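# Place yellow sponge beside blue foam block on desk

## Task

Set the yellow sponge on the same desk as the blue foam block, close beside it with just a narrow gap. Neither foam block may be shifted or rotated from where it started, nothing new may end up on the floor, every carton must still stand upright on its desk, and the robot must not tip over or finish leaning. The arrangement has to stay put on its own once the robot lets go.

## Robot and tools

ROBOT. A Hello Robot Stretch 3: a two-wheeled base (0.33 m long, 0.34 m wide) with one arm on a vertical mast. The arm telescopes out to the robot's RIGHT, so reaching forward means driving the base. The base cannot strafe. It turns about the point between the drive wheels, 0.05 m behind its front edge; with arm retracted and wrist folded the swept radius is 0.28 m, larger with the wrist unfolded. Fast base motion (0.30 m/s, 1.9 rad/s) only happens when stowed: lift_m < 0.30, arm_m < 0.03, wrist_yaw_rad > 2.54; otherwise 0.10 m/s and 0.63 rad/s. A loose object may occasionally be nudged by an outside push.

FRAMES. Base frame: origin on the floor between the drive wheels, x forward, y left, z up. Odometry frame is the base frame at scene start; heading is positive leftward, -3.142 to 3.142. hand_pose is in the base frame, at the closed-fingertip point.

execute_actions(actions): a list of actions run in order; an empty list just reports state and images. If any action is invalid or out of range, the entire call is rejected and nothing runs. Each action is {"robot": ..., "steps": n, "until": ...}; steps 1 to 450 at 30 per second (default 1); {"steps": n} alone waits. "robot" is one command, a queue (list of up to 8 commands and {"pause_s": s}, s up to 15, run in sequence), or {"stop": true} which brakes everything and clears the queue. A command may contain:
- base: exactly one of translate_m (metres, relative offset from where the base is when that command begins, forward positive, |value| up to 1) or rotate_rad (radians, relative turn, left/counter-clockwise positive, |value| up to 3.2).
- joints: absolute targets by name; unnamed joints keep their targets. lift_m 0 to 1.1 (arm height); arm_m 0 to 0.52 (extension); wrist_yaw_rad -1.345 to 4.42 (0 along the arm, positive toward the front, 3.0 folded over the base); wrist_pitch_rad -1.57 to 0.451 (negative tips fingers down); wrist_roll_rad -2.911 to 2.911; gripper_m -0.089 to 0.179 (bigger is wider; actual fingertip gap is about 0.007 less when almost shut, 0.025 less when fully open, zero under 0.007); head_pan_rad -3.953 to 1.73 (positive left, -1.57 faces along the arm); head_tilt_rad -1.53 to 0.419 (negative down).
- contact_limits: {"arm_m": effort %, 1 to 100}; the arm halts with contact_stop when its effort reaches that (negative when retracting). Lower is gentler, too low stops instantly; it lasts until the next arm_m command and is capped at the shown maximum.
Motions run in parallel and continue across later actions and while you think. A new command overrides at once, discarding the rest of any older queue. Queue items advance only when every motion of the previous item ends "done" ("off_target" also passes for base and gripper_m); other endings drop the remainder.

until: {"robot": {...}} with conditions on fields like x, y, heading, base_status, lift_m, lift_m_goal, lift_m_status (same for each joint), refusals, queue, queue_left, or {"status": "ended"} (true once nothing reads "moving" and the queue isn't running). Numeric tests are [op, value] with =, !=, <, <=, >, >=, compared at printed precision; avoid "=" on readings. {"any": {"status": "ended"}} fires when any single motion or the queue finishes. A typical wait: steps 450 with until robot status ended.

zoom_image(camera, region): sharper crop of the latest image from head_camera (896x504), nav_camera (672x504 fisheye) or wrist_camera (644x364); region [x0, y0, x1, y1] in pixels from top-left, at most 504x504. head and nav cameras move with head pan/tilt.

finished_scene(scene): ends the current scene (give its number); irreversible. Make sure all motion has ended first, since a final stop brakes anything still going.

RESULTS. base_status shows progress like (translate_m +0.12 of +0.30). joint_goals, joint_status, measured_speeds (units per second), refusals/queue/queue_left. Status words: moving, done (within tolerance), off_target (came to rest short, may still push), contact_stop (pushed hard; joint goes slack), time_out, stopped, not_commanded, torque_fault (wrist servo off ~10 s, limp, commands refused). Lines starting refused:, dropped: (indices from 0) or replaced: explain outcomes. robot.on_its_own appears when the robot altered a goal, a joint is slack or off, a motor effort at rest is abnormal (likely pushing or loaded), or base_tilt differs from its start by 3 degrees or more. motor_effort is % with peak in brackets; noisy and biased. lidar_m: 12 distances in 30-degree sectors from straight ahead counter-clockwise (4th left, 7th behind, 10th right), plane 0.17 m high, sees legs not tabletops. wrist_depth_mm and head_depth_mm: 7x7 median depth grids.

GRIPPER. Close to a value under the object's width to hold (lower squeezes harder, but stall protection weakens an over-squeeze); open at least 0.02 above the touch value to release. Neither the reading nor "done" proves a grasp, so check images. Re-squeeze with a different value.

AVOID. Fold or unfold the wrist only with lift_m 0.32 to 0.95, wrist_pitch_rad -0.4, roll near 0; once folded lift can go to 0.25. With yaw below -0.4 keep pitch at -0.5 or lower. Pushing on something rigid with the gripper above about 0.45 m can tip the robot, more so with a higher limit or a repeated push after a contact_stop. Don't drive while holding, hooking or pushing something fixed; snagging furniture (especially reversing) can tip it. If tilting, back out in small steps, pull the gripper free, and lower lift_m to about 0.2 if still leaning. Don't drop, slam or shove objects, knock cartons over, or disturb the foam blocks.

Each tool is called after "Request:" as a command line: name --argument value for each argument, lists and objects as JSON in quotes; but a table of rows of numbers goes row by row, as --pt "numbers of a row", without its own name.

## Session

Request:
execute_actions --actions '[]'

Scene clock: 0.00 s.
robot.base_odometry: x=+0.000 y=+0.000 heading=+0.000 (m, m, rad; robot's odometry frame)
robot.turned_by_wheels: +0.000 (rad since the last result)
robot.turned_by_imu: +0.000 (rad since the last result)
robot.base_tilt: forward=-0.9 right=-0.8 (deg)
robot.lidar_m: 2.01 1.34 0.91 1.28 1.90 1.88 2.08 2.45 2.16 1.87 2.54 2.19
robot.head_depth_mm: 1998 2333 2320 2294 2232 2296 2294 / 1990 2398 2397 2395 2327 2361 2339 / 1989 2483 2452 2467 2452 2435 2410 / 1997 2516 2543 2551 2552 2521 2486 / 1974 2674 2633 2672 2658 2661 2527 / 2000 2755 2783 2722 2698 2717 2538 / 1995 2601 2613 2632 2608 2585 2440
robot.base_status: not_commanded
robot.joint_positions: lift_m=+0.467 arm_m=+0.001 wrist_yaw_rad=+2.943 wrist_pitch_rad=-0.568 wrist_roll_rad=+0.008 gripper_m=+0.037 head_pan_rad=-0.014 head_tilt_rad=-0.018
robot.joint_goals: lift_m=+0.467 arm_m=+0.001 wrist_yaw_rad=+2.943 wrist_pitch_rad=-0.568 wrist_roll_rad=+0.008 gripper_m=+0.037 head_pan_rad=-0.014 head_tilt_rad=-0.018
robot.joint_status: lift_m=not_commanded arm_m=not_commanded wrist_yaw_rad=not_commanded wrist_pitch_rad=not_commanded wrist_roll_rad=not_commanded gripper_m=not_commanded head_pan_rad=not_commanded head_tilt_rad=not_commanded
robot.measured_speeds: translate_m=+0.000 rotate_rad=+0.000 lift_m=+0.000 arm_m=+0.000 wrist_yaw_rad=+0.000 wrist_pitch_rad=+0.000 wrist_roll_rad=+0.000 head_pan_rad=+0.000 head_tilt_rad=+0.000
robot: refusals=0 queue=idle queue_left=0
robot.motor_effort: left_wheel=+0 right_wheel=+0 lift_m=+38 arm_m=-1 wrist_yaw_rad=+0 wrist_pitch_rad=+7 wrist_roll_rad=+0 gripper_m=+0 head_pan_rad=+0 head_tilt_rad=+4 (%)
robot.hand_pose: x=+0.0188 y=+0.0527 z=+0.4478 quat_wxyz=(+0.265, +0.697, +0.129, +0.653) (m; robot's base frame)
robot.wrist_depth_mm: - - - - - - - / - - - - - - - / 995 - - - - - - / 843 - 891 886 910 934 956 / 705 721 760 750 793 793 800 / 614 622 - 643 683 682 706 / 552 570 - 580 585 600 612
pictures: head_camera (sideways: a quarter turn clockwise sets it upright), nav_camera (sideways: a quarter turn counterclockwise sets it upright), wrist_camera
Images, in order (width x height): head_camera 896x504, nav_camera 672x504, wrist_camera 644x364.

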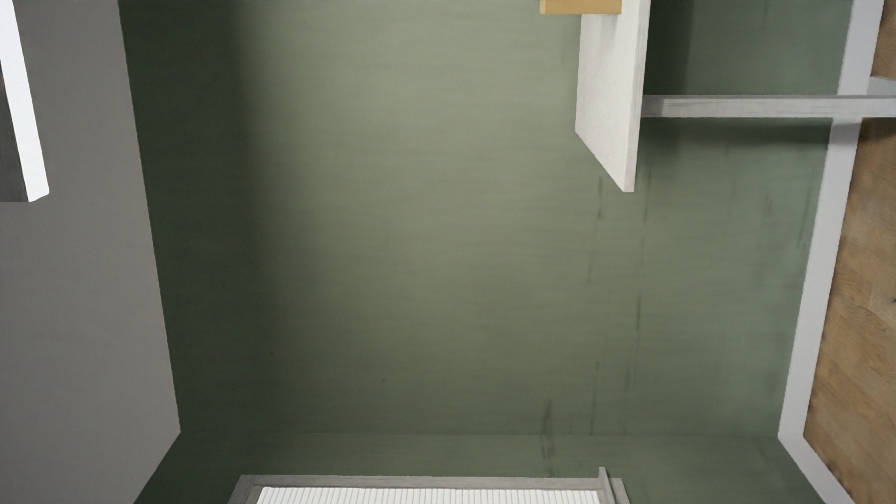

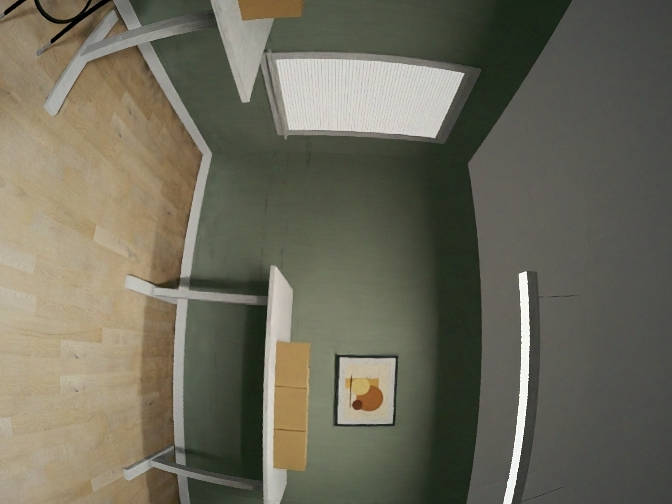

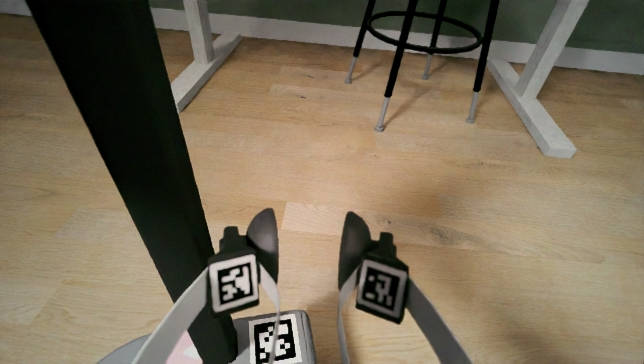

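Request:
execute_actions --actions '[{"robot":{"joints":{"head_pan_rad":-0.8,"head_tilt_rad":-0.4}},"steps":100,"until":{"robot":{"status":"ended"}}}]'

Request:
execute_actions --actions '[{"robot":{"joints":{"head_pan_rad":1.0,"head_tilt_rad":-0.4}},"steps":100,"until":{"robot":{"status":"ended"}}}]'

Request:
execute_actions --actions '[{"robot":{"joints":{"head_pan_rad":-2.4,"head_tilt_rad":-0.4}},"steps":150,"until":{"robot":{"status":"ended"}}}]'

Scene clock: 1.80 s.
robot.base_odometry: x=+0.000 y=+0.000 heading=+0.000 (m, m, rad; robot's odometry frame)
robot.turned_by_wheels: +0.000 (rad since the last result)
robot.turned_by_imu: +0.000 (rad since the last result)
robot.base_tilt: forward=-0.8 right=-0.8 (deg)
robot.lidar_m: 2.01 1.34 0.91 1.27 1.89 1.88 2.08 2.44 2.16 1.87 2.54 2.19
robot.head_depth_mm: 2709 2893 2990 3096 2480 1894 1521 / 2577 2767 2949 3126 2525 1890 1518 / 2483 2596 2810 3004 2499 1907 1514 / 2381 2517 2275 2760 2419 1896 1525 / 2270 2381 1819 2693 2503 1888 1524 / 2175 2301 1749 2614 2517 1901 1531 / 2069 2213 1692 2473 2516 1924 1535
robot.base_status: not_commanded
robot.joint_positions: lift_m=+0.467 arm_m=+0.001 wrist_yaw_rad=+2.943 wrist_pitch_rad=-0.568 wrist_roll_rad=+0.008 gripper_m=+0.037 head_pan_rad=-0.793 head_tilt_rad=-0.395
robot.joint_goals: lift_m=+0.467 arm_m=+0.001 wrist_yaw_rad=+2.943 wrist_pitch_rad=-0.568 wrist_roll_rad=+0.008 gripper_m=+0.037 head_pan_rad=-0.800 head_tilt_rad=-0.400
robot.joint_status: lift_m=not_commanded arm_m=not_commanded wrist_yaw_rad=not_commanded wrist_pitch_rad=not_commanded wrist_roll_rad=not_commanded gripper_m=not_commanded head_pan_rad=done head_tilt_rad=done
robot.measured_speeds: translate_m=+0.000 rotate_rad=+0.000 lift_m=+0.000 arm_m=+0.000 wrist_yaw_rad=+0.000 wrist_pitch_rad=+0.000 wrist_roll_rad=+0.000 head_pan_rad=+0.000 head_tilt_rad=+0.000
robot: refusals=0 queue=done queue_left=0
robot.motor_effort: left_wheel=+1(0) right_wheel=+1(0) lift_m=+38(39) arm_m=-1(1) wrist_yaw_rad=+0(0) wrist_pitch_rad=+7(7) wrist_roll_rad=+0(0) gripper_m=+0(0) head_pan_rad=-3(42) head_tilt_rad=-4(38) (%)
robot.hand_pose: x=+0.0188 y=+0.0527 z=+0.4478 quat_wxyz=(+0.265, +0.697, +0.129, +0.653) (m; robot's base frame)
robot.wrist_depth_mm: - - - - - - - / - - - - - - - / 976 - - - - - - / 806 - 867 899 928 931 977 / 692 732 762 739 777 792 806 / 615 626 - 656 677 686 698 / 552 567 - 583 584 605 610
pictures: head_camera (sideways: a quarter turn clockwise sets it upright), nav_camera (sideways: a quarter turn counterclockwise sets it upright), wrist_camera
Images, in order (width x height): head_camera 896x504, nav_camera 672x504, wrist_camera 644x364.

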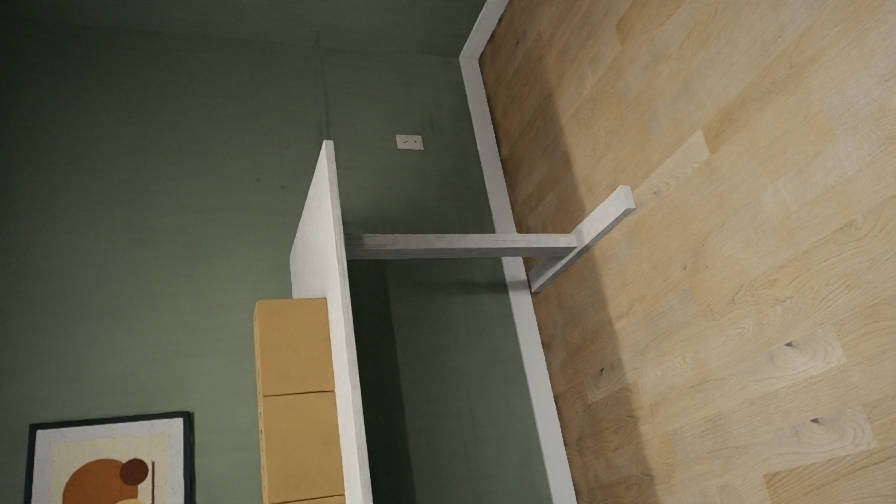

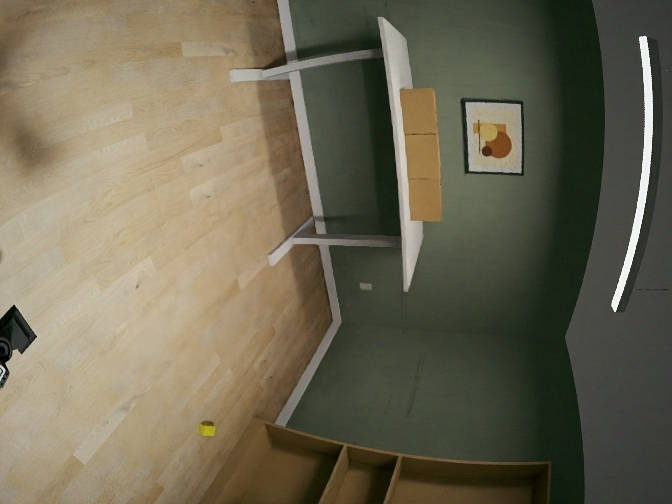

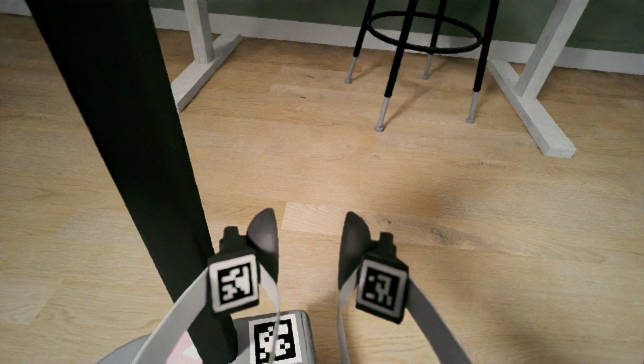

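Scene clock: 3.20 s.
robot.base_odometry: x=+0.000 y=+0.000 heading=+0.000 (m, m, rad; robot's odometry frame)
robot.turned_by_wheels: +0.000 (rad since the last result)
robot.turned_by_imu: +0.000 (rad since the last result)
robot.base_tilt: forward=-0.8 right=-0.7 (deg)
robot.lidar_m: 2.01 1.34 0.91 1.28 1.90 1.88 2.08 2.44 2.16 1.86 2.54 2.19
robot.head_depth_mm: 1546 1623 1003 1011 1442 1555 1482 / 1491 1593 988 997 1945 1880 1481 / 1458 1545 959 967 1858 1304 1490 / 1432 1515 961 953 1793 1162 1476 / 1389 1473 972 936 1773 1418 1473 / 1369 1449 982 914 1739 1831 1527 / 1342 1410 1461 900 1699 1788 1524
robot.base_status: not_commanded
robot.joint_positions: lift_m=+0.467 arm_m=+0.001 wrist_yaw_rad=+2.943 wrist_pitch_rad=-0.568 wrist_roll_rad=+0.008 gripper_m=+0.037 head_pan_rad=+0.993 head_tilt_rad=-0.395
robot.joint_goals: lift_m=+0.467 arm_m=+0.001 wrist_yaw_rad=+2.943 wrist_pitch_rad=-0.568 wrist_roll_rad=+0.008 gripper_m=+0.037 head_pan_rad=+1.000 head_tilt_rad=-0.400
robot.joint_status: lift_m=not_commanded arm_m=not_commanded wrist_yaw_rad=not_commanded wrist_pitch_rad=not_commanded wrist_roll_rad=not_commanded gripper_m=not_commanded head_pan_rad=done head_tilt_rad=done
robot.measured_speeds: translate_m=+0.000 rotate_rad=+0.000 lift_m=+0.000 arm_m=+0.000 wrist_yaw_rad=+0.000 wrist_pitch_rad=+0.000 wrist_roll_rad=+0.000 head_pan_rad=+0.000 head_tilt_rad=+0.000
robot: refusals=0 queue=done queue_left=0
robot.motor_effort: left_wheel=+1(1) right_wheel=+0(0) lift_m=+39(38) arm_m=-1(1) wrist_yaw_rad=+0(1) wrist_pitch_rad=+7(7) wrist_roll_rad=+1(1) gripper_m=+0(0) head_pan_rad=+3(43) head_tilt_rad=-3(4) (%)
robot.hand_pose: x=+0.0188 y=+0.0527 z=+0.4478 quat_wxyz=(+0.265, +0.697, +0.129, +0.653) (m; robot's base frame)
robot.wrist_depth_mm: - - - - - - - / - - - - - - - / 974 - - - - - - / 821 - 872 887 925 935 986 / 709 714 777 751 775 802 807 / 626 634 - 657 680 684 698 / 553 568 - 580 584 596 615
pictures: head_camera (sideways: a quarter turn clockwise sets it upright), nav_camera (sideways: a quarter turn counterclockwise sets it upright), wrist_camera
Images, in order (width x height): head_camera 896x504, nav_camera 672x504, wrist_camera 644x364.

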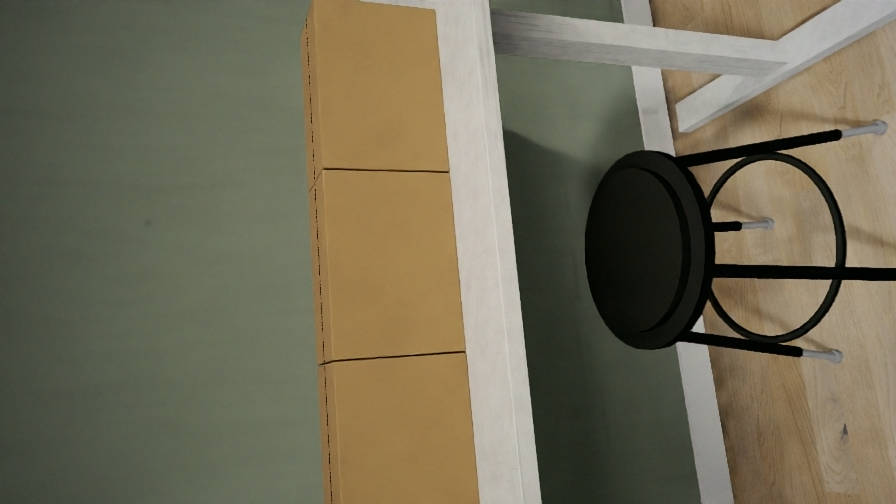

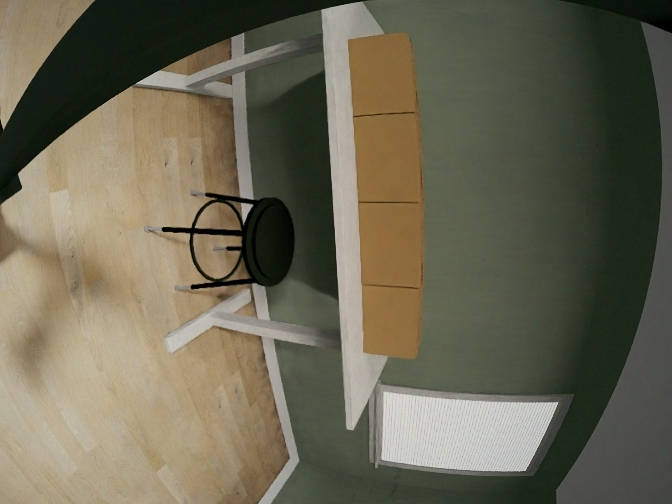

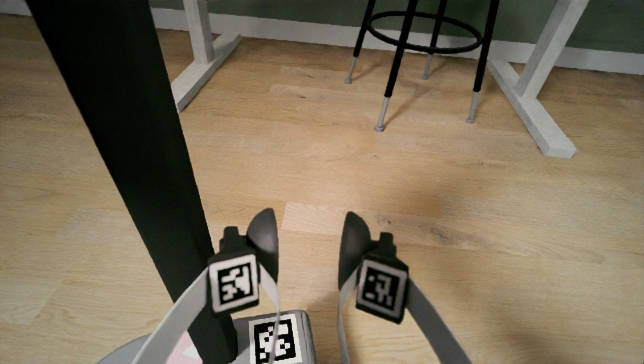

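Scene clock: 5.23 s.
robot.base_odometry: x=+0.000 y=+0.000 heading=+0.000 (m, m, rad; robot's odometry frame)
robot.turned_by_wheels: +0.000 (rad since the last result)
robot.turned_by_imu: +0.000 (rad since the last result)
robot.base_tilt: forward=-0.8 right=-0.8 (deg)
robot.lidar_m: 2.01 1.33 0.91 1.28 1.90 1.87 2.08 2.45 2.16 1.86 2.54 2.19
robot.head_depth_mm: 2439 2605 2811 3070 2522 1903 1515 / 2352 2498 2688 2849 2534 1892 1518 / 2204 2372 2482 2689 2483 1910 1519 / 2086 2211 2342 2516 2508 1895 1517 / 2019 2118 2228 2358 2431 1918 1531 / 1925 2015 2117 2244 2361 1903 1533 / 1838 1966 2048 2178 2280 1817 1541
robot.base_status: not_commanded
robot.joint_positions: lift_m=+0.467 arm_m=+0.001 wrist_yaw_rad=+2.943 wrist_pitch_rad=-0.568 wrist_roll_rad=+0.008 gripper_m=+0.037 head_pan_rad=-2.393 head_tilt_rad=-0.395
robot.joint_goals: lift_m=+0.467 arm_m=+0.001 wrist_yaw_rad=+2.943 wrist_pitch_rad=-0.568 wrist_roll_rad=+0.008 gripper_m=+0.037 head_pan_rad=-2.400 head_tilt_rad=-0.400
robot.joint_status: lift_m=not_commanded arm_m=not_commanded wrist_yaw_rad=not_commanded wrist_pitch_rad=not_commanded wrist_roll_rad=not_commanded gripper_m=not_commanded head_pan_rad=done head_tilt_rad=done
robot.measured_speeds: translate_m=+0.000 rotate_rad=+0.000 lift_m=+0.000 arm_m=+0.000 wrist_yaw_rad=+0.000 wrist_pitch_rad=+0.000 wrist_roll_rad=+0.000 head_pan_rad=+0.000 head_tilt_rad=+0.000
robot: refusals=0 queue=done queue_left=0
robot.motor_effort: left_wheel=+1(1) right_wheel=+0(0) lift_m=+39(38) arm_m=-1(1) wrist_yaw_rad=+0(0) wrist_pitch_rad=+7(7) wrist_roll_rad=+0(0) gripper_m=+1(0) head_pan_rad=-4(45) head_tilt_rad=-3(2) (%)
robot.hand_pose: x=+0.0188 y=+0.0527 z=+0.4478 quat_wxyz=(+0.265, +0.697, +0.129, +0.653) (m; robot's base frame)
robot.wrist_depth_mm: - - - - - - - / - - - - - - - / 978 - - - - - - / 819 - 859 889 912 949 966 / 703 720 763 755 772 790 808 / 616 630 - 647 681 680 705 / 551 567 - 578 580 605 614
pictures: head_camera (sideways: a quarter turn clockwise sets it upright), nav_camera (sideways: a quarter turn counterclockwise sets it upright), wrist_camera
Images, in order (width x height): head_camera 896x504, nav_camera 672x504, wrist_camera 644x364.

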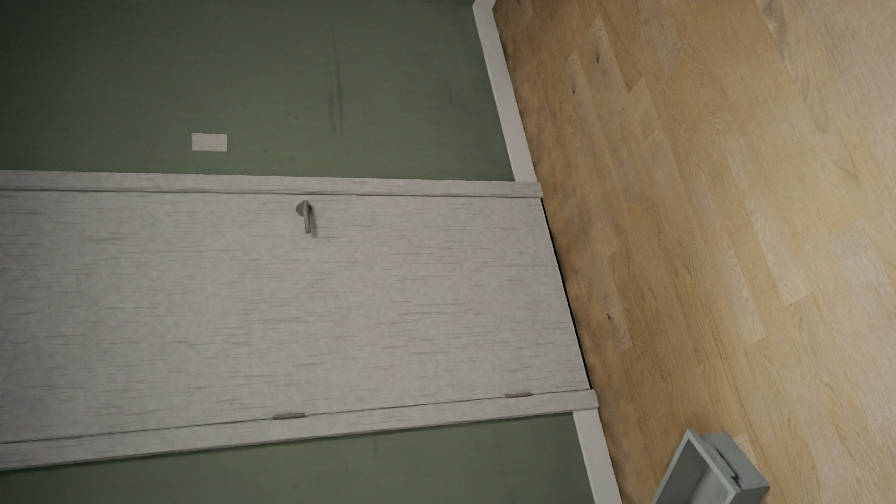

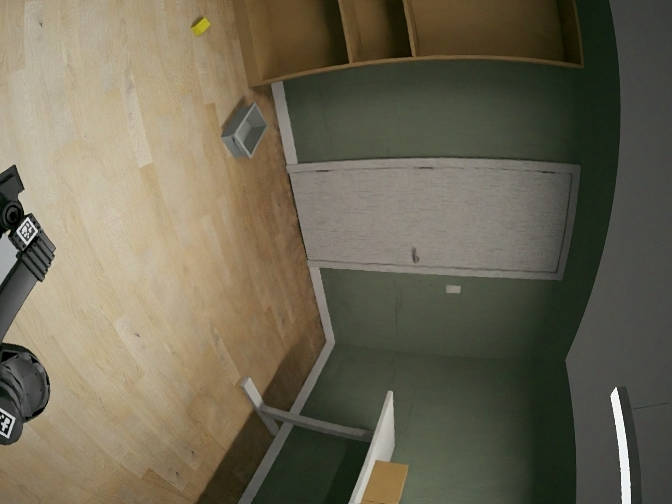

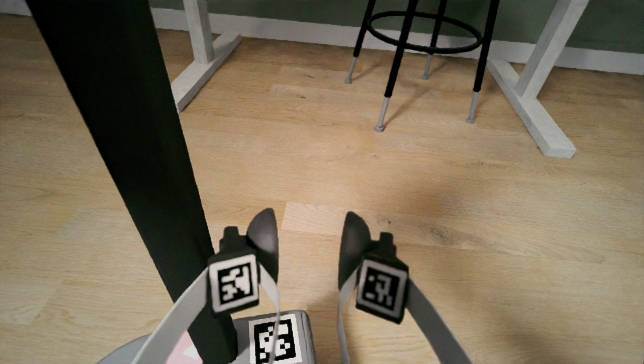

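Request:
execute_actions --actions '[{"robot":{"joints":{"head_pan_rad":-1.6,"head_tilt_rad":-0.6}},"steps":100,"until":{"robot":{"status":"ended"}}}]'

Request:
execute_actions --actions '[{"robot":{"joints":{"head_pan_rad":-3.6,"head_tilt_rad":-0.4}},"steps":150,"until":{"robot":{"status":"ended"}}}]'

Scene clock: 7.23 s.
robot.base_odometry: x=+0.000 y=+0.000 heading=+0.000 (m, m, rad; robot's odometry frame)
robot.turned_by_wheels: +0.000 (rad since the last result)
robot.turned_by_imu: +0.000 (rad since the last result)
robot.base_tilt: forward=-0.8 right=-0.8 (deg)
robot.lidar_m: 2.02 1.33 0.91 1.28 1.90 1.87 2.08 2.44 2.16 1.87 2.54 2.19
robot.head_depth_mm: 1764 1960 2144 2295 1842 1546 1307 / 1795 1975 2169 2257 1900 1553 1315 / 1839 2004 2228 2276 1905 1548 1318 / 1880 2063 2307 2300 1901 1562 1317 / 1896 2093 2291 2341 1915 1546 1317 / 2025 2256 2488 2483 1918 1567 1318 / 2149 2343 2606 2488 1932 1567 1328
robot.base_status: not_commanded
robot.joint_positions: lift_m=+0.467 arm_m=+0.001 wrist_yaw_rad=+2.943 wrist_pitch_rad=-0.568 wrist_roll_rad=+0.008 gripper_m=+0.037 head_pan_rad=-1.607 head_tilt_rad=-0.592
robot.joint_goals: lift_m=+0.467 arm_m=+0.001 wrist_yaw_rad=+2.943 wrist_pitch_rad=-0.568 wrist_roll_rad=+0.008 gripper_m=+0.037 head_pan_rad=-1.600 head_tilt_rad=-0.600
robot.joint_status: lift_m=not_commanded arm_m=not_commanded wrist_yaw_rad=not_commanded wrist_pitch_rad=not_commanded wrist_roll_rad=not_commanded gripper_m=not_commanded head_pan_rad=done head_tilt_rad=done
robot.measured_speeds: translate_m=+0.000 rotate_rad=+0.000 lift_m=+0.000 arm_m=+0.000 wrist_yaw_rad=+0.000 wrist_pitch_rad=+0.000 wrist_roll_rad=+0.000 head_pan_rad=+0.000 head_tilt_rad=+0.000
robot: refusals=0 queue=done queue_left=0
robot.motor_effort: left_wheel=+1(1) right_wheel=-1(0) lift_m=+38(38) arm_m=-1(1) wrist_yaw_rad=+0(0) wrist_pitch_rad=+7(7) wrist_roll_rad=+1(1) gripper_m=+0(0) head_pan_rad=+4(42) head_tilt_rad=-6(28) (%)
robot.hand_pose: x=+0.0188 y=+0.0527 z=+0.4478 quat_wxyz=(+0.265, +0.697, +0.129, +0.653) (m; robot's base frame)
robot.wrist_depth_mm: - - - - - - - / - - - - - - - / 977 - - - - - - / 814 - 867 885 903 943 949 / 702 719 764 751 771 788 804 / 618 629 - 655 680 687 704 / 552 572 - 573 584 600 611
pictures: head_camera (sideways: a quarter turn clockwise sets it upright), nav_camera (sideways: a quarter turn counterclockwise sets it upright), wrist_camera
Images, in order (width x height): head_camera 896x504, nav_camera 672x504, wrist_camera 644x364.

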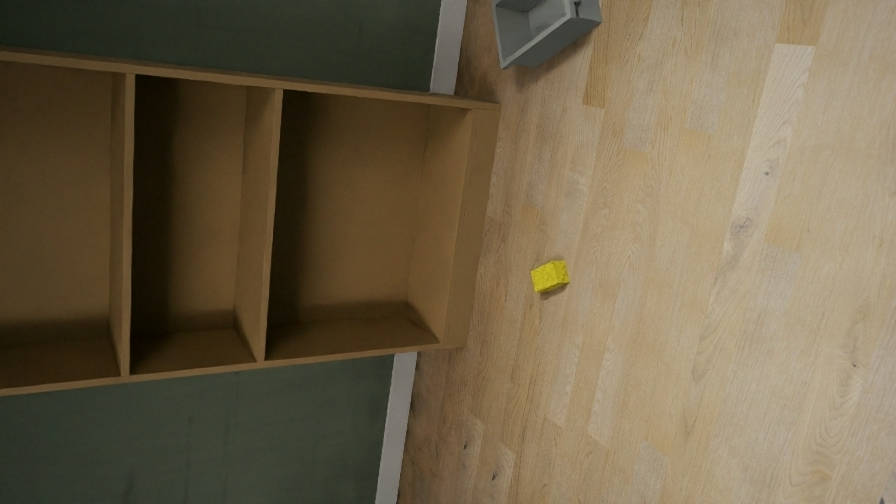

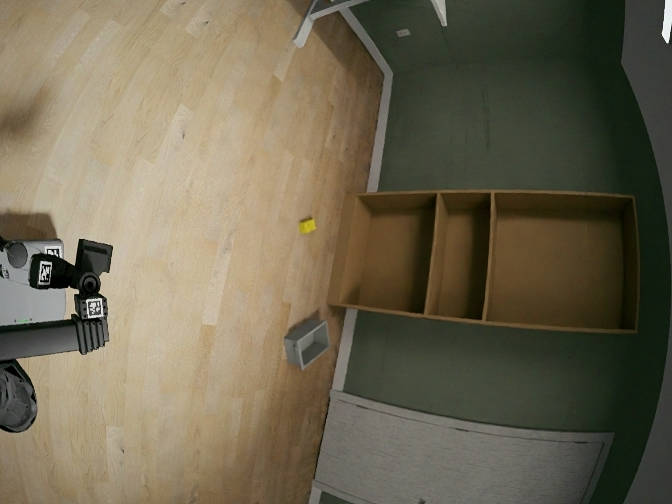

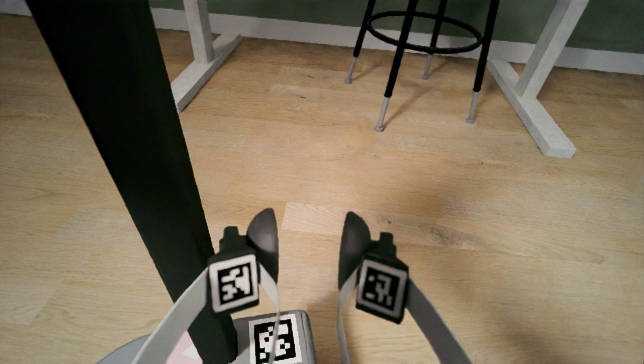

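Scene clock: 8.70 s.
robot.base_odometry: x=+0.000 y=+0.000 heading=+0.000 (m, m, rad; robot's odometry frame)
robot.turned_by_wheels: +0.000 (rad since the last result)
robot.turned_by_imu: +0.000 (rad since the last result)
robot.base_tilt: forward=-0.9 right=-0.8 (deg)
robot.lidar_m: 2.01 1.33 0.91 1.27 1.89 1.88 2.08 2.44 2.16 1.87 2.54 2.19
robot.head_depth_mm: 2093 2208 2389 2558 2419 1853 1518 / 2066 2194 2331 2495 2427 1859 1497 / 2040 2153 2251 2474 2474 1867 1512 / 2042 2165 2110 2407 2342 1869 1511 / 2009 2127 1624 2421 2472 1867 1512 / 1992 2110 1581 2398 2487 1884 1515 / 1979 2078 1571 2358 2490 1890 1515
robot.base_status: not_commanded
robot.joint_positions: lift_m=+0.467 arm_m=+0.001 wrist_yaw_rad=+2.943 wrist_pitch_rad=-0.568 wrist_roll_rad=+0.008 gripper_m=+0.037 head_pan_rad=-3.593 head_tilt_rad=-0.409
robot.joint_goals: lift_m=+0.467 arm_m=+0.001 wrist_yaw_rad=+2.943 wrist_pitch_rad=-0.568 wrist_roll_rad=+0.008 gripper_m=+0.037 head_pan_rad=-3.600 head_tilt_rad=-0.400
robot.joint_status: lift_m=not_commanded arm_m=not_commanded wrist_yaw_rad=not_commanded wrist_pitch_rad=not_commanded wrist_roll_rad=not_commanded gripper_m=not_commanded head_pan_rad=done head_tilt_rad=done
robot.measured_speeds: translate_m=+0.000 rotate_rad=+0.000 lift_m=+0.000 arm_m=+0.000 wrist_yaw_rad=+0.000 wrist_pitch_rad=+0.000 wrist_roll_rad=+0.000 head_pan_rad=+0.000 head_tilt_rad=+0.000
robot: refusals=0 queue=done queue_left=0
robot.motor_effort: left_wheel=+1(1) right_wheel=-1(0) lift_m=+39(38) arm_m=-1(1) wrist_yaw_rad=+0(0) wrist_pitch_rad=+7(7) wrist_roll_rad=+0(0) gripper_m=+1(0) head_pan_rad=-3(45) head_tilt_rad=+6(29) (%)
robot.hand_pose: x=+0.0188 y=+0.0527 z=+0.4478 quat_wxyz=(+0.265, +0.697, +0.129, +0.653) (m; robot's base frame)
robot.wrist_depth_mm: - - - - - - - / - - - - - - - / 983 - - - - - - / 828 - 850 879 911 931 964 / 699 725 753 763 771 794 815 / 620 625 - 654 680 699 705 / 550 568 - 587 582 602 610
pictures: head_camera (sideways: a quarter turn clockwise sets it upright), nav_camera (sideways: a quarter turn counterclockwise sets it upright), wrist_camera
Images, in order (width x height): head_camera 896x504, nav_camera 672x504, wrist_camera 644x364.

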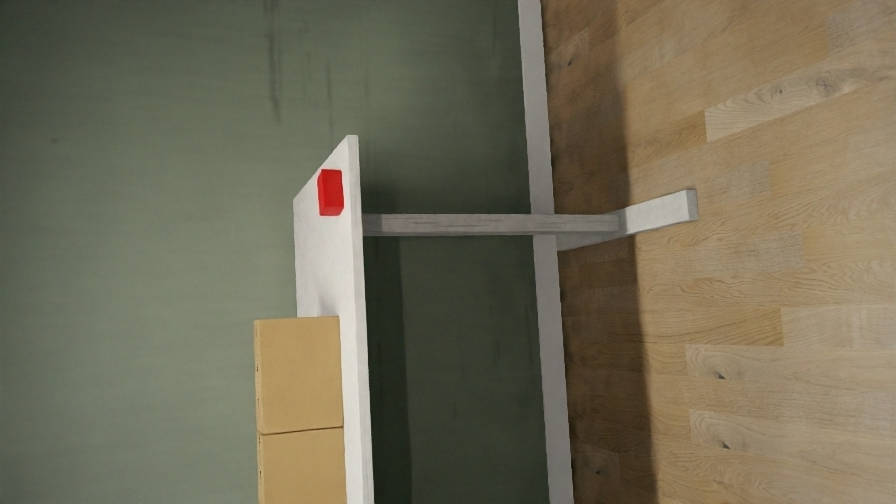

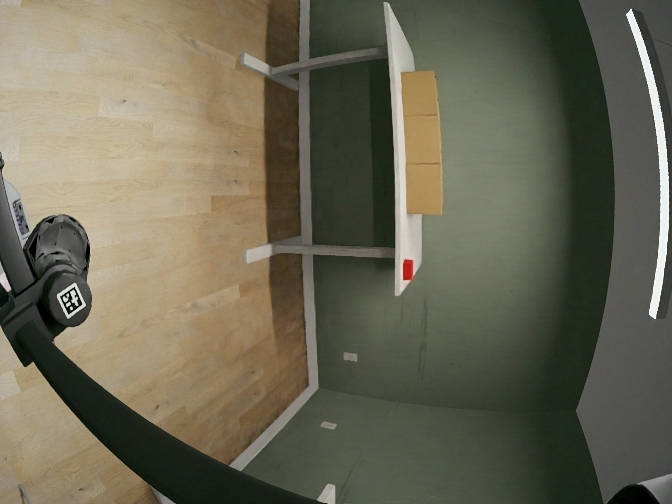

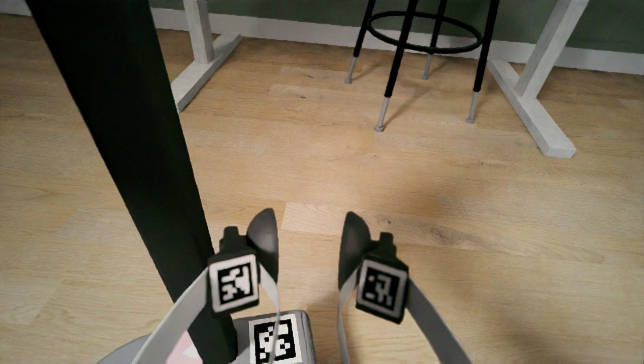

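Request:
execute_actions --actions "[{\"robot\":[{\"base\":{\"rotate_rad\":-1.57},\"joints\":{\"head_pan_rad\":0,\"head_tilt_rad\":-0.8}},{\"base\":{\"translate_m\":0.8}},{\"base\":{\"rotate_rad\":1.57},\"joints\":{\"head_pan_rad\":-1.57,\"head_tilt_rad\":-1.0,\"wrist_yaw_rad\":0,\"gripper_m\":0.15}},{\"joints\":{\"wrist_pitch_rad\":-1.2,\"lift_m\":0.3}}]},\"steps\":450,\"until\":{\"robot\":{\"status\":\"ended\"}}},{\"steps\":450,\"until\":{\"robot\":{\"status\":\"ended\"}}}]"


Request:
execute_actions --actions '[{"robot":[{"base":{"rotate_rad":-1.57},"joints":{"head_pan_rad":0,"head_tilt_rad":-0.8}},{"base":{"translate_m":0.8}},{"base":{"rotate_rad":1.57},"joints":{"head_pan_rad":-1.57,"head_tilt_rad":-1.0,"wrist_yaw_rad":0,"gripper_m":0.15}},{"joints":{"wrist_pitch_rad":-1.2,"lift_m":0.3}}],"steps":450,"until":{"robot":{"status":"ended"}}},{"steps":450,"until":{"robot":{"status":"ended"}}}]'

Scene clock: 27.87 s.
robot.base_odometry: x=+0.001 y=-0.800 heading=+0.000 (m, m, rad; robot's odometry frame)
robot.turned_by_wheels: +0.000 (rad since the last result)
robot.turned_by_imu: +0.008 (rad since the last result)
robot.base_tilt: forward=-0.9 right=-0.9 (deg)
robot.lidar_m: 2.04 2.63 1.95 1.66 2.80 2.32 2.08 1.56 1.10 1.32 1.29 1.75
robot.head_depth_mm: 1125 1438 1596 1529 1376 1239 1129 / 1161 1498 1635 1560 1388 1235 1173 / 1181 1548 1660 1575 1393 1249 - / 1215 1604 1700 1572 1397 1252 1137 / 1271 1592 1705 1580 1389 1262 1136 / 1242 1739 1820 1579 1396 1256 1141 / 1583 1902 1826 1595 1409 1258 1143
robot.base_status: done (rotate_rad +1.5699 of +1.5700)
robot.joint_positions: lift_m=+0.300 arm_m=+0.001 wrist_yaw_rad=+0.002 wrist_pitch_rad=-1.201 wrist_roll_rad=+0.008 gripper_m=+0.150 head_pan_rad=-1.563 head_tilt_rad=-0.988
robot.joint_goals: lift_m=+0.300 arm_m=+0.001 wrist_yaw_rad=+0.000 wrist_pitch_rad=-1.200 wrist_roll_rad=+0.008 gripper_m=+0.150 head_pan_rad=-1.570 head_tilt_rad=-1.000
robot.joint_status: lift_m=done arm_m=not_commanded wrist_yaw_rad=done wrist_pitch_rad=done wrist_roll_rad=not_commanded gripper_m=done head_pan_rad=done head_tilt_rad=done
robot.measured_speeds: translate_m=+0.000 rotate_rad=+0.000 lift_m=+0.000 arm_m=+0.000 wrist_yaw_rad=+0.000 wrist_pitch_rad=+0.000 wrist_roll_rad=+0.000 head_pan_rad=+0.000 head_tilt_rad=+0.000
robot: refusals=0 queue=done queue_left=0
robot.motor_effort: left_wheel=-1(5) right_wheel=+2(5) lift_m=+32(40) arm_m=-1(1) wrist_yaw_rad=-1(6) wrist_pitch_rad=+1(7) wrist_roll_rad=+0(0) gripper_m=+0(83) head_pan_rad=-3(47) head_tilt_rad=-8(40) (%)
robot.hand_pose: x=-0.0215 y=-0.2164 z=+0.1913 quat_wxyz=(+0.581, +0.399, -0.585, -0.401) (m; robot's base frame)
robot.wrist_depth_mm: 386 396 402 408 417 428 437 / 375 381 388 394 401 412 417 / 363 368 372 382 388 395 400 / 351 356 363 367 375 383 390 / 341 349 353 357 362 372 374 / 332 336 341 349 354 - 364 / 320 325 - - - - 354
pictures: head_camera (sideways: a quarter turn clockwise sets it upright), nav_camera (sideways: a quarter turn counterclockwise sets it upright), wrist_camera
Images, in order (width x height): head_camera 896x504, nav_camera 672x504, wrist_camera 644x364.

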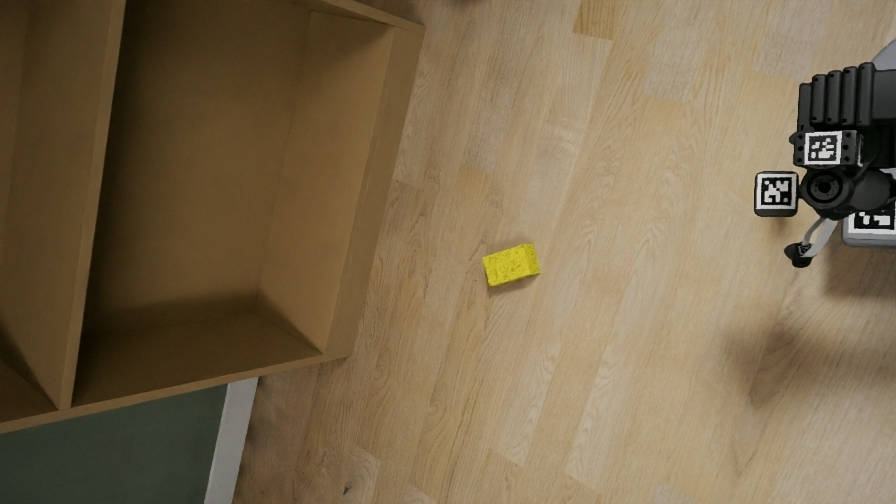

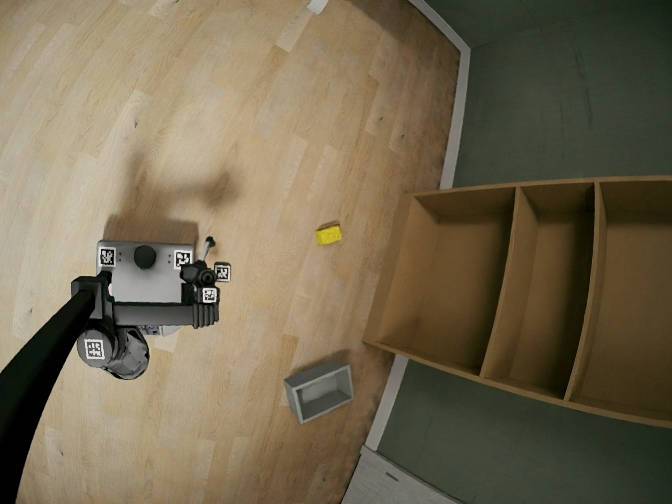

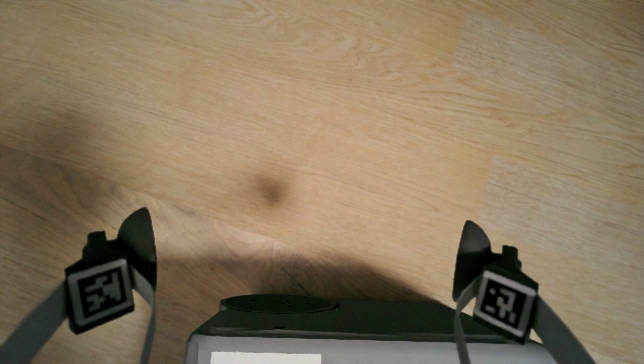

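Request:
execute_actions --actions '[{"robot":{"base":{"translate_m":0.05},"joints":{"arm_m":0.4,"lift_m":0.22}},"steps":300,"until":{"robot":{"status":"ended"}}}]'

Scene clock: 32.40 s.
robot.base_odometry: x=+0.051 y=-0.800 heading=+0.000 (m, m, rad; robot's odometry frame)
robot.turned_by_wheels: +0.000 (rad since the last result)
robot.turned_by_imu: +0.001 (rad since the last result)
robot.base_tilt: forward=-0.8 right=-0.7 (deg)
robot.lidar_m: 1.98 2.57 1.75 2.07 2.78 2.36 2.14 1.59 1.12 1.28 1.67 1.70
robot.head_depth_mm: 1161 1464 1601 1533 1378 1238 1122 / 1166 1505 1649 1564 1378 1229 - / 1208 1567 1651 1576 1343 1255 1148 / 1222 1623 1692 1566 1401 1248 1149 / 1270 1532 1714 1577 1393 1254 1136 / 1488 1840 1812 1600 1404 1252 1141 / 1598 1926 1843 1602 1408 1270 1144
robot.base_status: done (translate_m +0.0500 of +0.0500)
robot.joint_positions: lift_m=+0.220 arm_m=+0.400 wrist_yaw_rad=+0.000 wrist_pitch_rad=-1.202 wrist_roll_rad=+0.008 gripper_m=+0.150 head_pan_rad=-1.563 head_tilt_rad=-0.988
robot.joint_goals: lift_m=+0.220 arm_m=+0.400 wrist_yaw_rad=+0.000 wrist_pitch_rad=-1.200 wrist_roll_rad=+0.008 gripper_m=+0.150 head_pan_rad=-1.570 head_tilt_rad=-1.000
robot.joint_status: lift_m=done arm_m=done wrist_yaw_rad=done wrist_pitch_rad=done wrist_roll_rad=not_commanded gripper_m=done head_pan_rad=done head_tilt_rad=done
robot.measured_speeds: translate_m=+0.000 rotate_rad=+0.000 lift_m=+0.000 arm_m=+0.000 wrist_yaw_rad=+0.000 wrist_pitch_rad=+0.000 wrist_roll_rad=+0.000 head_pan_rad=+0.000 head_tilt_rad=+0.000
robot: refusals=0 queue=done queue_left=0
robot.motor_effort: left_wheel=-1(3) right_wheel=+2(6) lift_m=+31(31) arm_m=+2(4) wrist_yaw_rad=+0(1) wrist_pitch_rad=+2(1) wrist_roll_rad=+1(0) gripper_m=+1(1) head_pan_rad=-4(3) head_tilt_rad=-8(8) (%)
robot.hand_pose: x=-0.0216 y=-0.6144 z=+0.1112 quat_wxyz=(+0.581, +0.398, -0.585, -0.402) (m; robot's base frame)
robot.wrist_depth_mm: 299 300 260 314 321 327 332 / 288 292 252 302 310 315 320 / 280 283 287 292 300 303 311 / 271 275 280 285 289 294 299 / 263 268 272 274 281 286 290 / 256 260 263 268 271 - 281 / 247 252 256 261 264 267 273
pictures: head_camera (sideways: a quarter turn clockwise sets it upright), nav_camera (sideways: a quarter turn counterclockwise sets it upright), wrist_camera
Images, in order (width x height): head_camera 896x504, nav_camera 672x504, wrist_camera 644x364.

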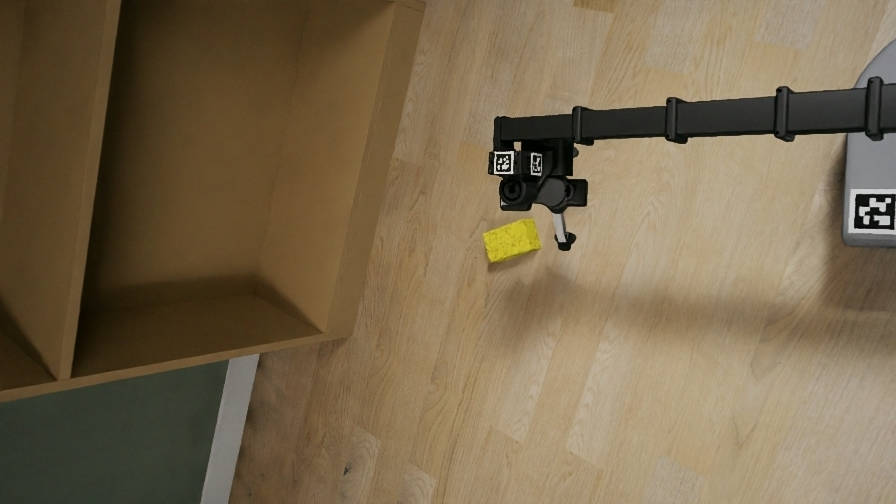

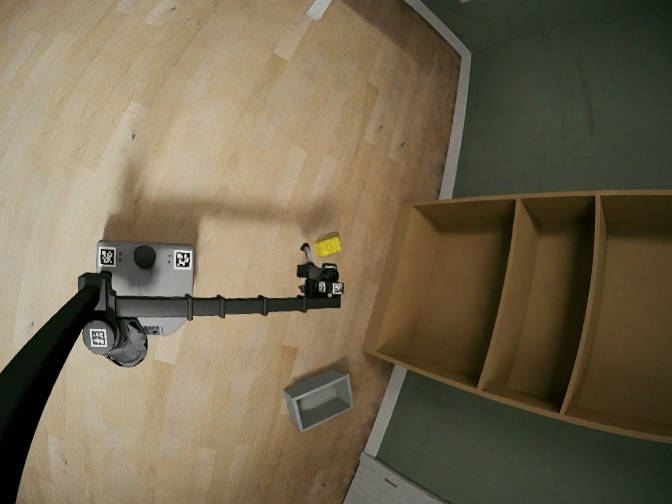

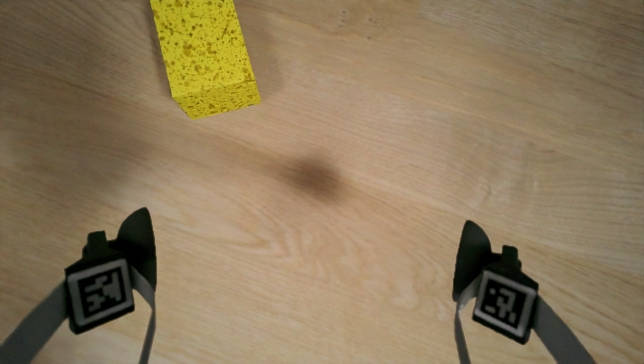

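Request:
execute_actions --actions '[{"robot":{"base":{"translate_m":0.085},"joints":{"arm_m":0.48,"lift_m":0.17}},"steps":300,"until":{"robot":{"status":"ended"}}}]'

Scene clock: 34.53 s.
robot.base_odometry: x=+0.136 y=-0.800 heading=+0.000 (m, m, rad; robot's odometry frame)
robot.turned_by_wheels: +0.000 (rad since the last result)
robot.turned_by_imu: +0.001 (rad since the last result)
robot.base_tilt: forward=-0.8 right=-0.8 (deg)
robot.lidar_m: 1.91 1.92 1.89 1.93 2.76 2.43 2.22 1.64 1.16 1.25 1.70 1.62
robot.head_depth_mm: 1161 1485 1618 1552 1370 1241 1130 / 1199 1528 1657 1555 1376 1255 1137 / 1206 1590 1670 1596 1367 1250 1149 / 1252 1615 1704 1583 1391 1245 1143 / 1248 1677 1775 1585 1392 1253 1137 / 1589 1867 1858 1594 1409 1269 1147 / 1633 1957 1838 1593 1409 1261 1150
robot.base_status: done (translate_m +0.0850 of +0.0850)
robot.joint_positions: lift_m=+0.170 arm_m=+0.480 wrist_yaw_rad=+0.000 wrist_pitch_rad=-1.202 wrist_roll_rad=+0.008 gripper_m=+0.150 head_pan_rad=-1.563 head_tilt_rad=-0.988
robot.joint_goals: lift_m=+0.170 arm_m=+0.480 wrist_yaw_rad=+0.000 wrist_pitch_rad=-1.200 wrist_roll_rad=+0.008 gripper_m=+0.150 head_pan_rad=-1.570 head_tilt_rad=-1.000
robot.joint_status: lift_m=done arm_m=done wrist_yaw_rad=done wrist_pitch_rad=done wrist_roll_rad=not_commanded gripper_m=done head_pan_rad=done head_tilt_rad=done
robot.measured_speeds: translate_m=+0.000 rotate_rad=+0.000 lift_m=+0.000 arm_m=+0.000 wrist_yaw_rad=+0.000 wrist_pitch_rad=+0.000 wrist_roll_rad=+0.000 head_pan_rad=+0.000 head_tilt_rad=+0.000
robot: refusals=0 queue=done queue_left=0
robot.motor_effort: left_wheel=-1(2) right_wheel=+2(6) lift_m=+33(32) arm_m=+2(4) wrist_yaw_rad=+1(0) wrist_pitch_rad=+2(2) wrist_roll_rad=+1(0) gripper_m=+0(0) head_pan_rad=-3(4) head_tilt_rad=-8(8) (%)
robot.hand_pose: x=-0.0216 y=-0.6944 z=+0.0612 quat_wxyz=(+0.581, +0.398, -0.585, -0.402) (m; robot's base frame)
robot.wrist_depth_mm: 243 247 251 256 261 267 271 / 235 239 240 198 252 257 262 / 227 231 233 192 243 249 253 / 221 225 228 188 235 240 245 / 214 219 221 225 229 234 237 / 209 212 215 219 221 - 229 / 202 205 209 211 215 218 223
pictures: head_camera (sideways: a quarter turn clockwise sets it upright), nav_camera (sideways: a quarter turn counterclockwise sets it upright), wrist_camera
Images, in order (width x height): head_camera 896x504, nav_camera 672x504, wrist_camera 644x364.

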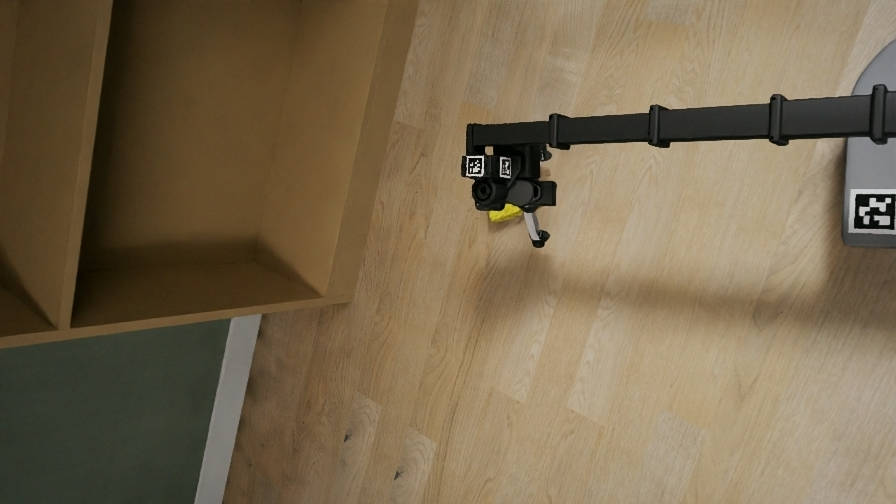

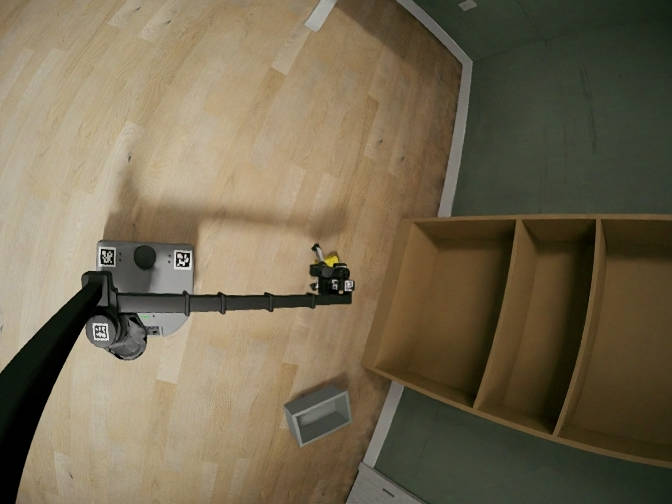

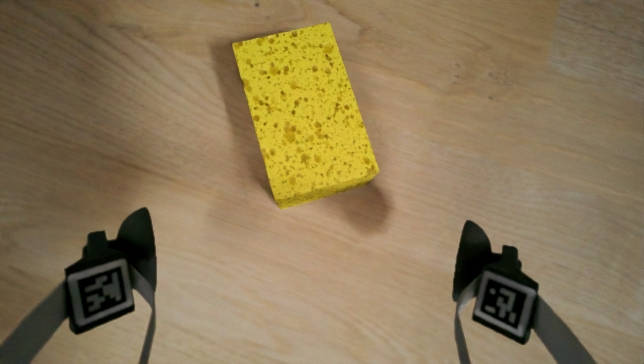

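Request:
execute_actions --actions '[{"robot":[{"joints":{"arm_m":0.51,"wrist_pitch_rad":-1.0}},{"joints":{"lift_m":0.115}}],"steps":300,"until":{"robot":{"status":"ended"}}}]'

Scene clock: 37.57 s.
robot.base_odometry: x=+0.136 y=-0.800 heading=+0.000 (m, m, rad; robot's odometry frame)
robot.turned_by_wheels: +0.000 (rad since the last result)
robot.turned_by_imu: +0.001 (rad since the last result)
robot.base_tilt: forward=-0.8 right=-0.8 (deg)
robot.lidar_m: 1.91 1.92 1.89 1.93 2.75 2.43 2.22 1.64 1.15 1.25 1.70 1.62
robot.head_depth_mm: 1153 1479 1620 1544 1374 1234 1128 / 1202 1528 1643 1554 1381 1237 1140 / 1215 1585 1667 1598 1360 1247 1151 / 1262 1616 1698 1570 1392 1260 1146 / 1252 1687 1779 1579 1408 1254 1132 / 1576 1862 1835 1587 1413 1262 1140 / 1659 1945 1829 1597 1411 1269 1146
robot.base_status: done (translate_m +0.0850 of +0.0850)
robot.joint_positions: lift_m=+0.115 arm_m=+0.510 wrist_yaw_rad=+0.000 wrist_pitch_rad=-1.010 wrist_roll_rad=+0.008 gripper_m=+0.150 head_pan_rad=-1.563 head_tilt_rad=-0.988
robot.joint_goals: lift_m=+0.115 arm_m=+0.510 wrist_yaw_rad=+0.000 wrist_pitch_rad=-1.000 wrist_roll_rad=+0.008 gripper_m=+0.150 head_pan_rad=-1.570 head_tilt_rad=-1.000
robot.joint_status: lift_m=done arm_m=done wrist_yaw_rad=done wrist_pitch_rad=done wrist_roll_rad=not_commanded gripper_m=done head_pan_rad=done head_tilt_rad=done
robot.measured_speeds: translate_m=+0.000 rotate_rad=+0.000 lift_m=+0.000 arm_m=+0.000 wrist_yaw_rad=+0.000 wrist_pitch_rad=+0.000 wrist_roll_rad=+0.000 head_pan_rad=+0.000 head_tilt_rad=+0.000
robot: refusals=0 queue=done queue_left=0
robot.motor_effort: left_wheel=-1(1) right_wheel=+2(2) lift_m=+32(31) arm_m=+3(2) wrist_yaw_rad=+1(1) wrist_pitch_rad=+6(6) wrist_roll_rad=+1(1) gripper_m=+0(0) head_pan_rad=-4(3) head_tilt_rad=-8(8) (%)
robot.hand_pose: x=-0.0216 y=-0.7704 z=+0.0241 quat_wxyz=(+0.616, +0.341, -0.621, -0.344) (m; robot's base frame)
robot.wrist_depth_mm: 235 240 244 251 258 265 272 / 218 222 227 233 238 243 249 / 204 208 212 214 221 226 231 / 191 195 154 154 207 211 215 / 182 184 145 144 193 198 201 / - 173 171 135 180 - 189 / 160 163 164 130 172 173 179
pictures: head_camera (sideways: a quarter turn clockwise sets it upright), nav_camera (sideways: a quarter turn counterclockwise sets it upright), wrist_camera
Images, in order (width x height): head_camera 896x504, nav_camera 672x504, wrist_camera 644x364.

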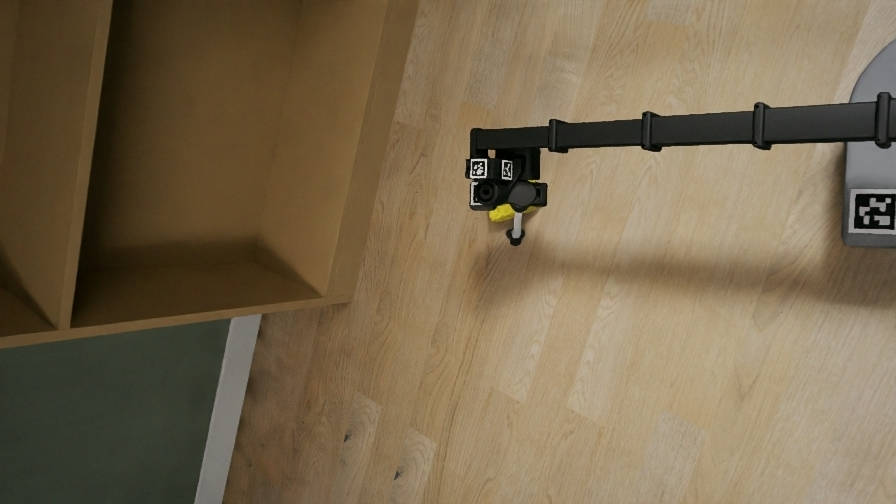

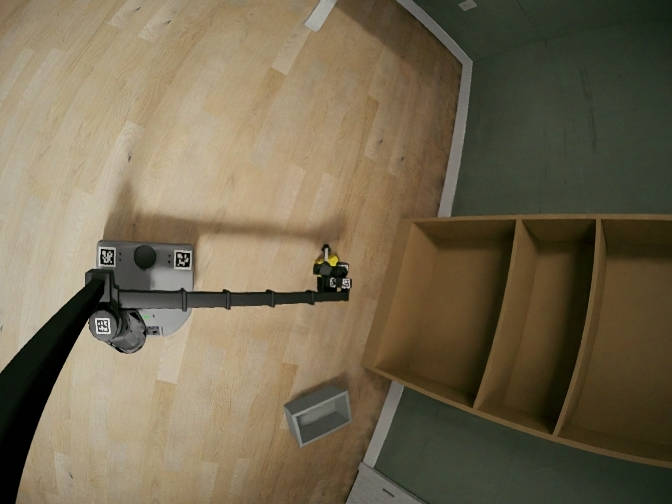

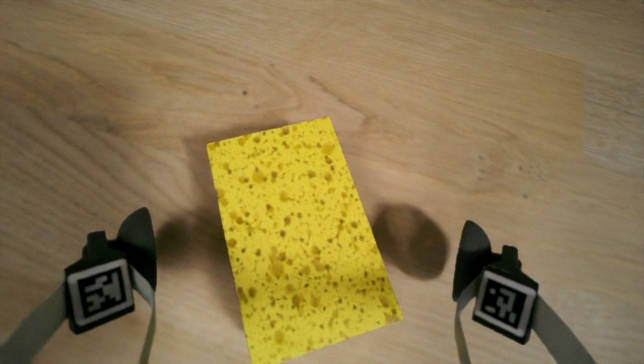

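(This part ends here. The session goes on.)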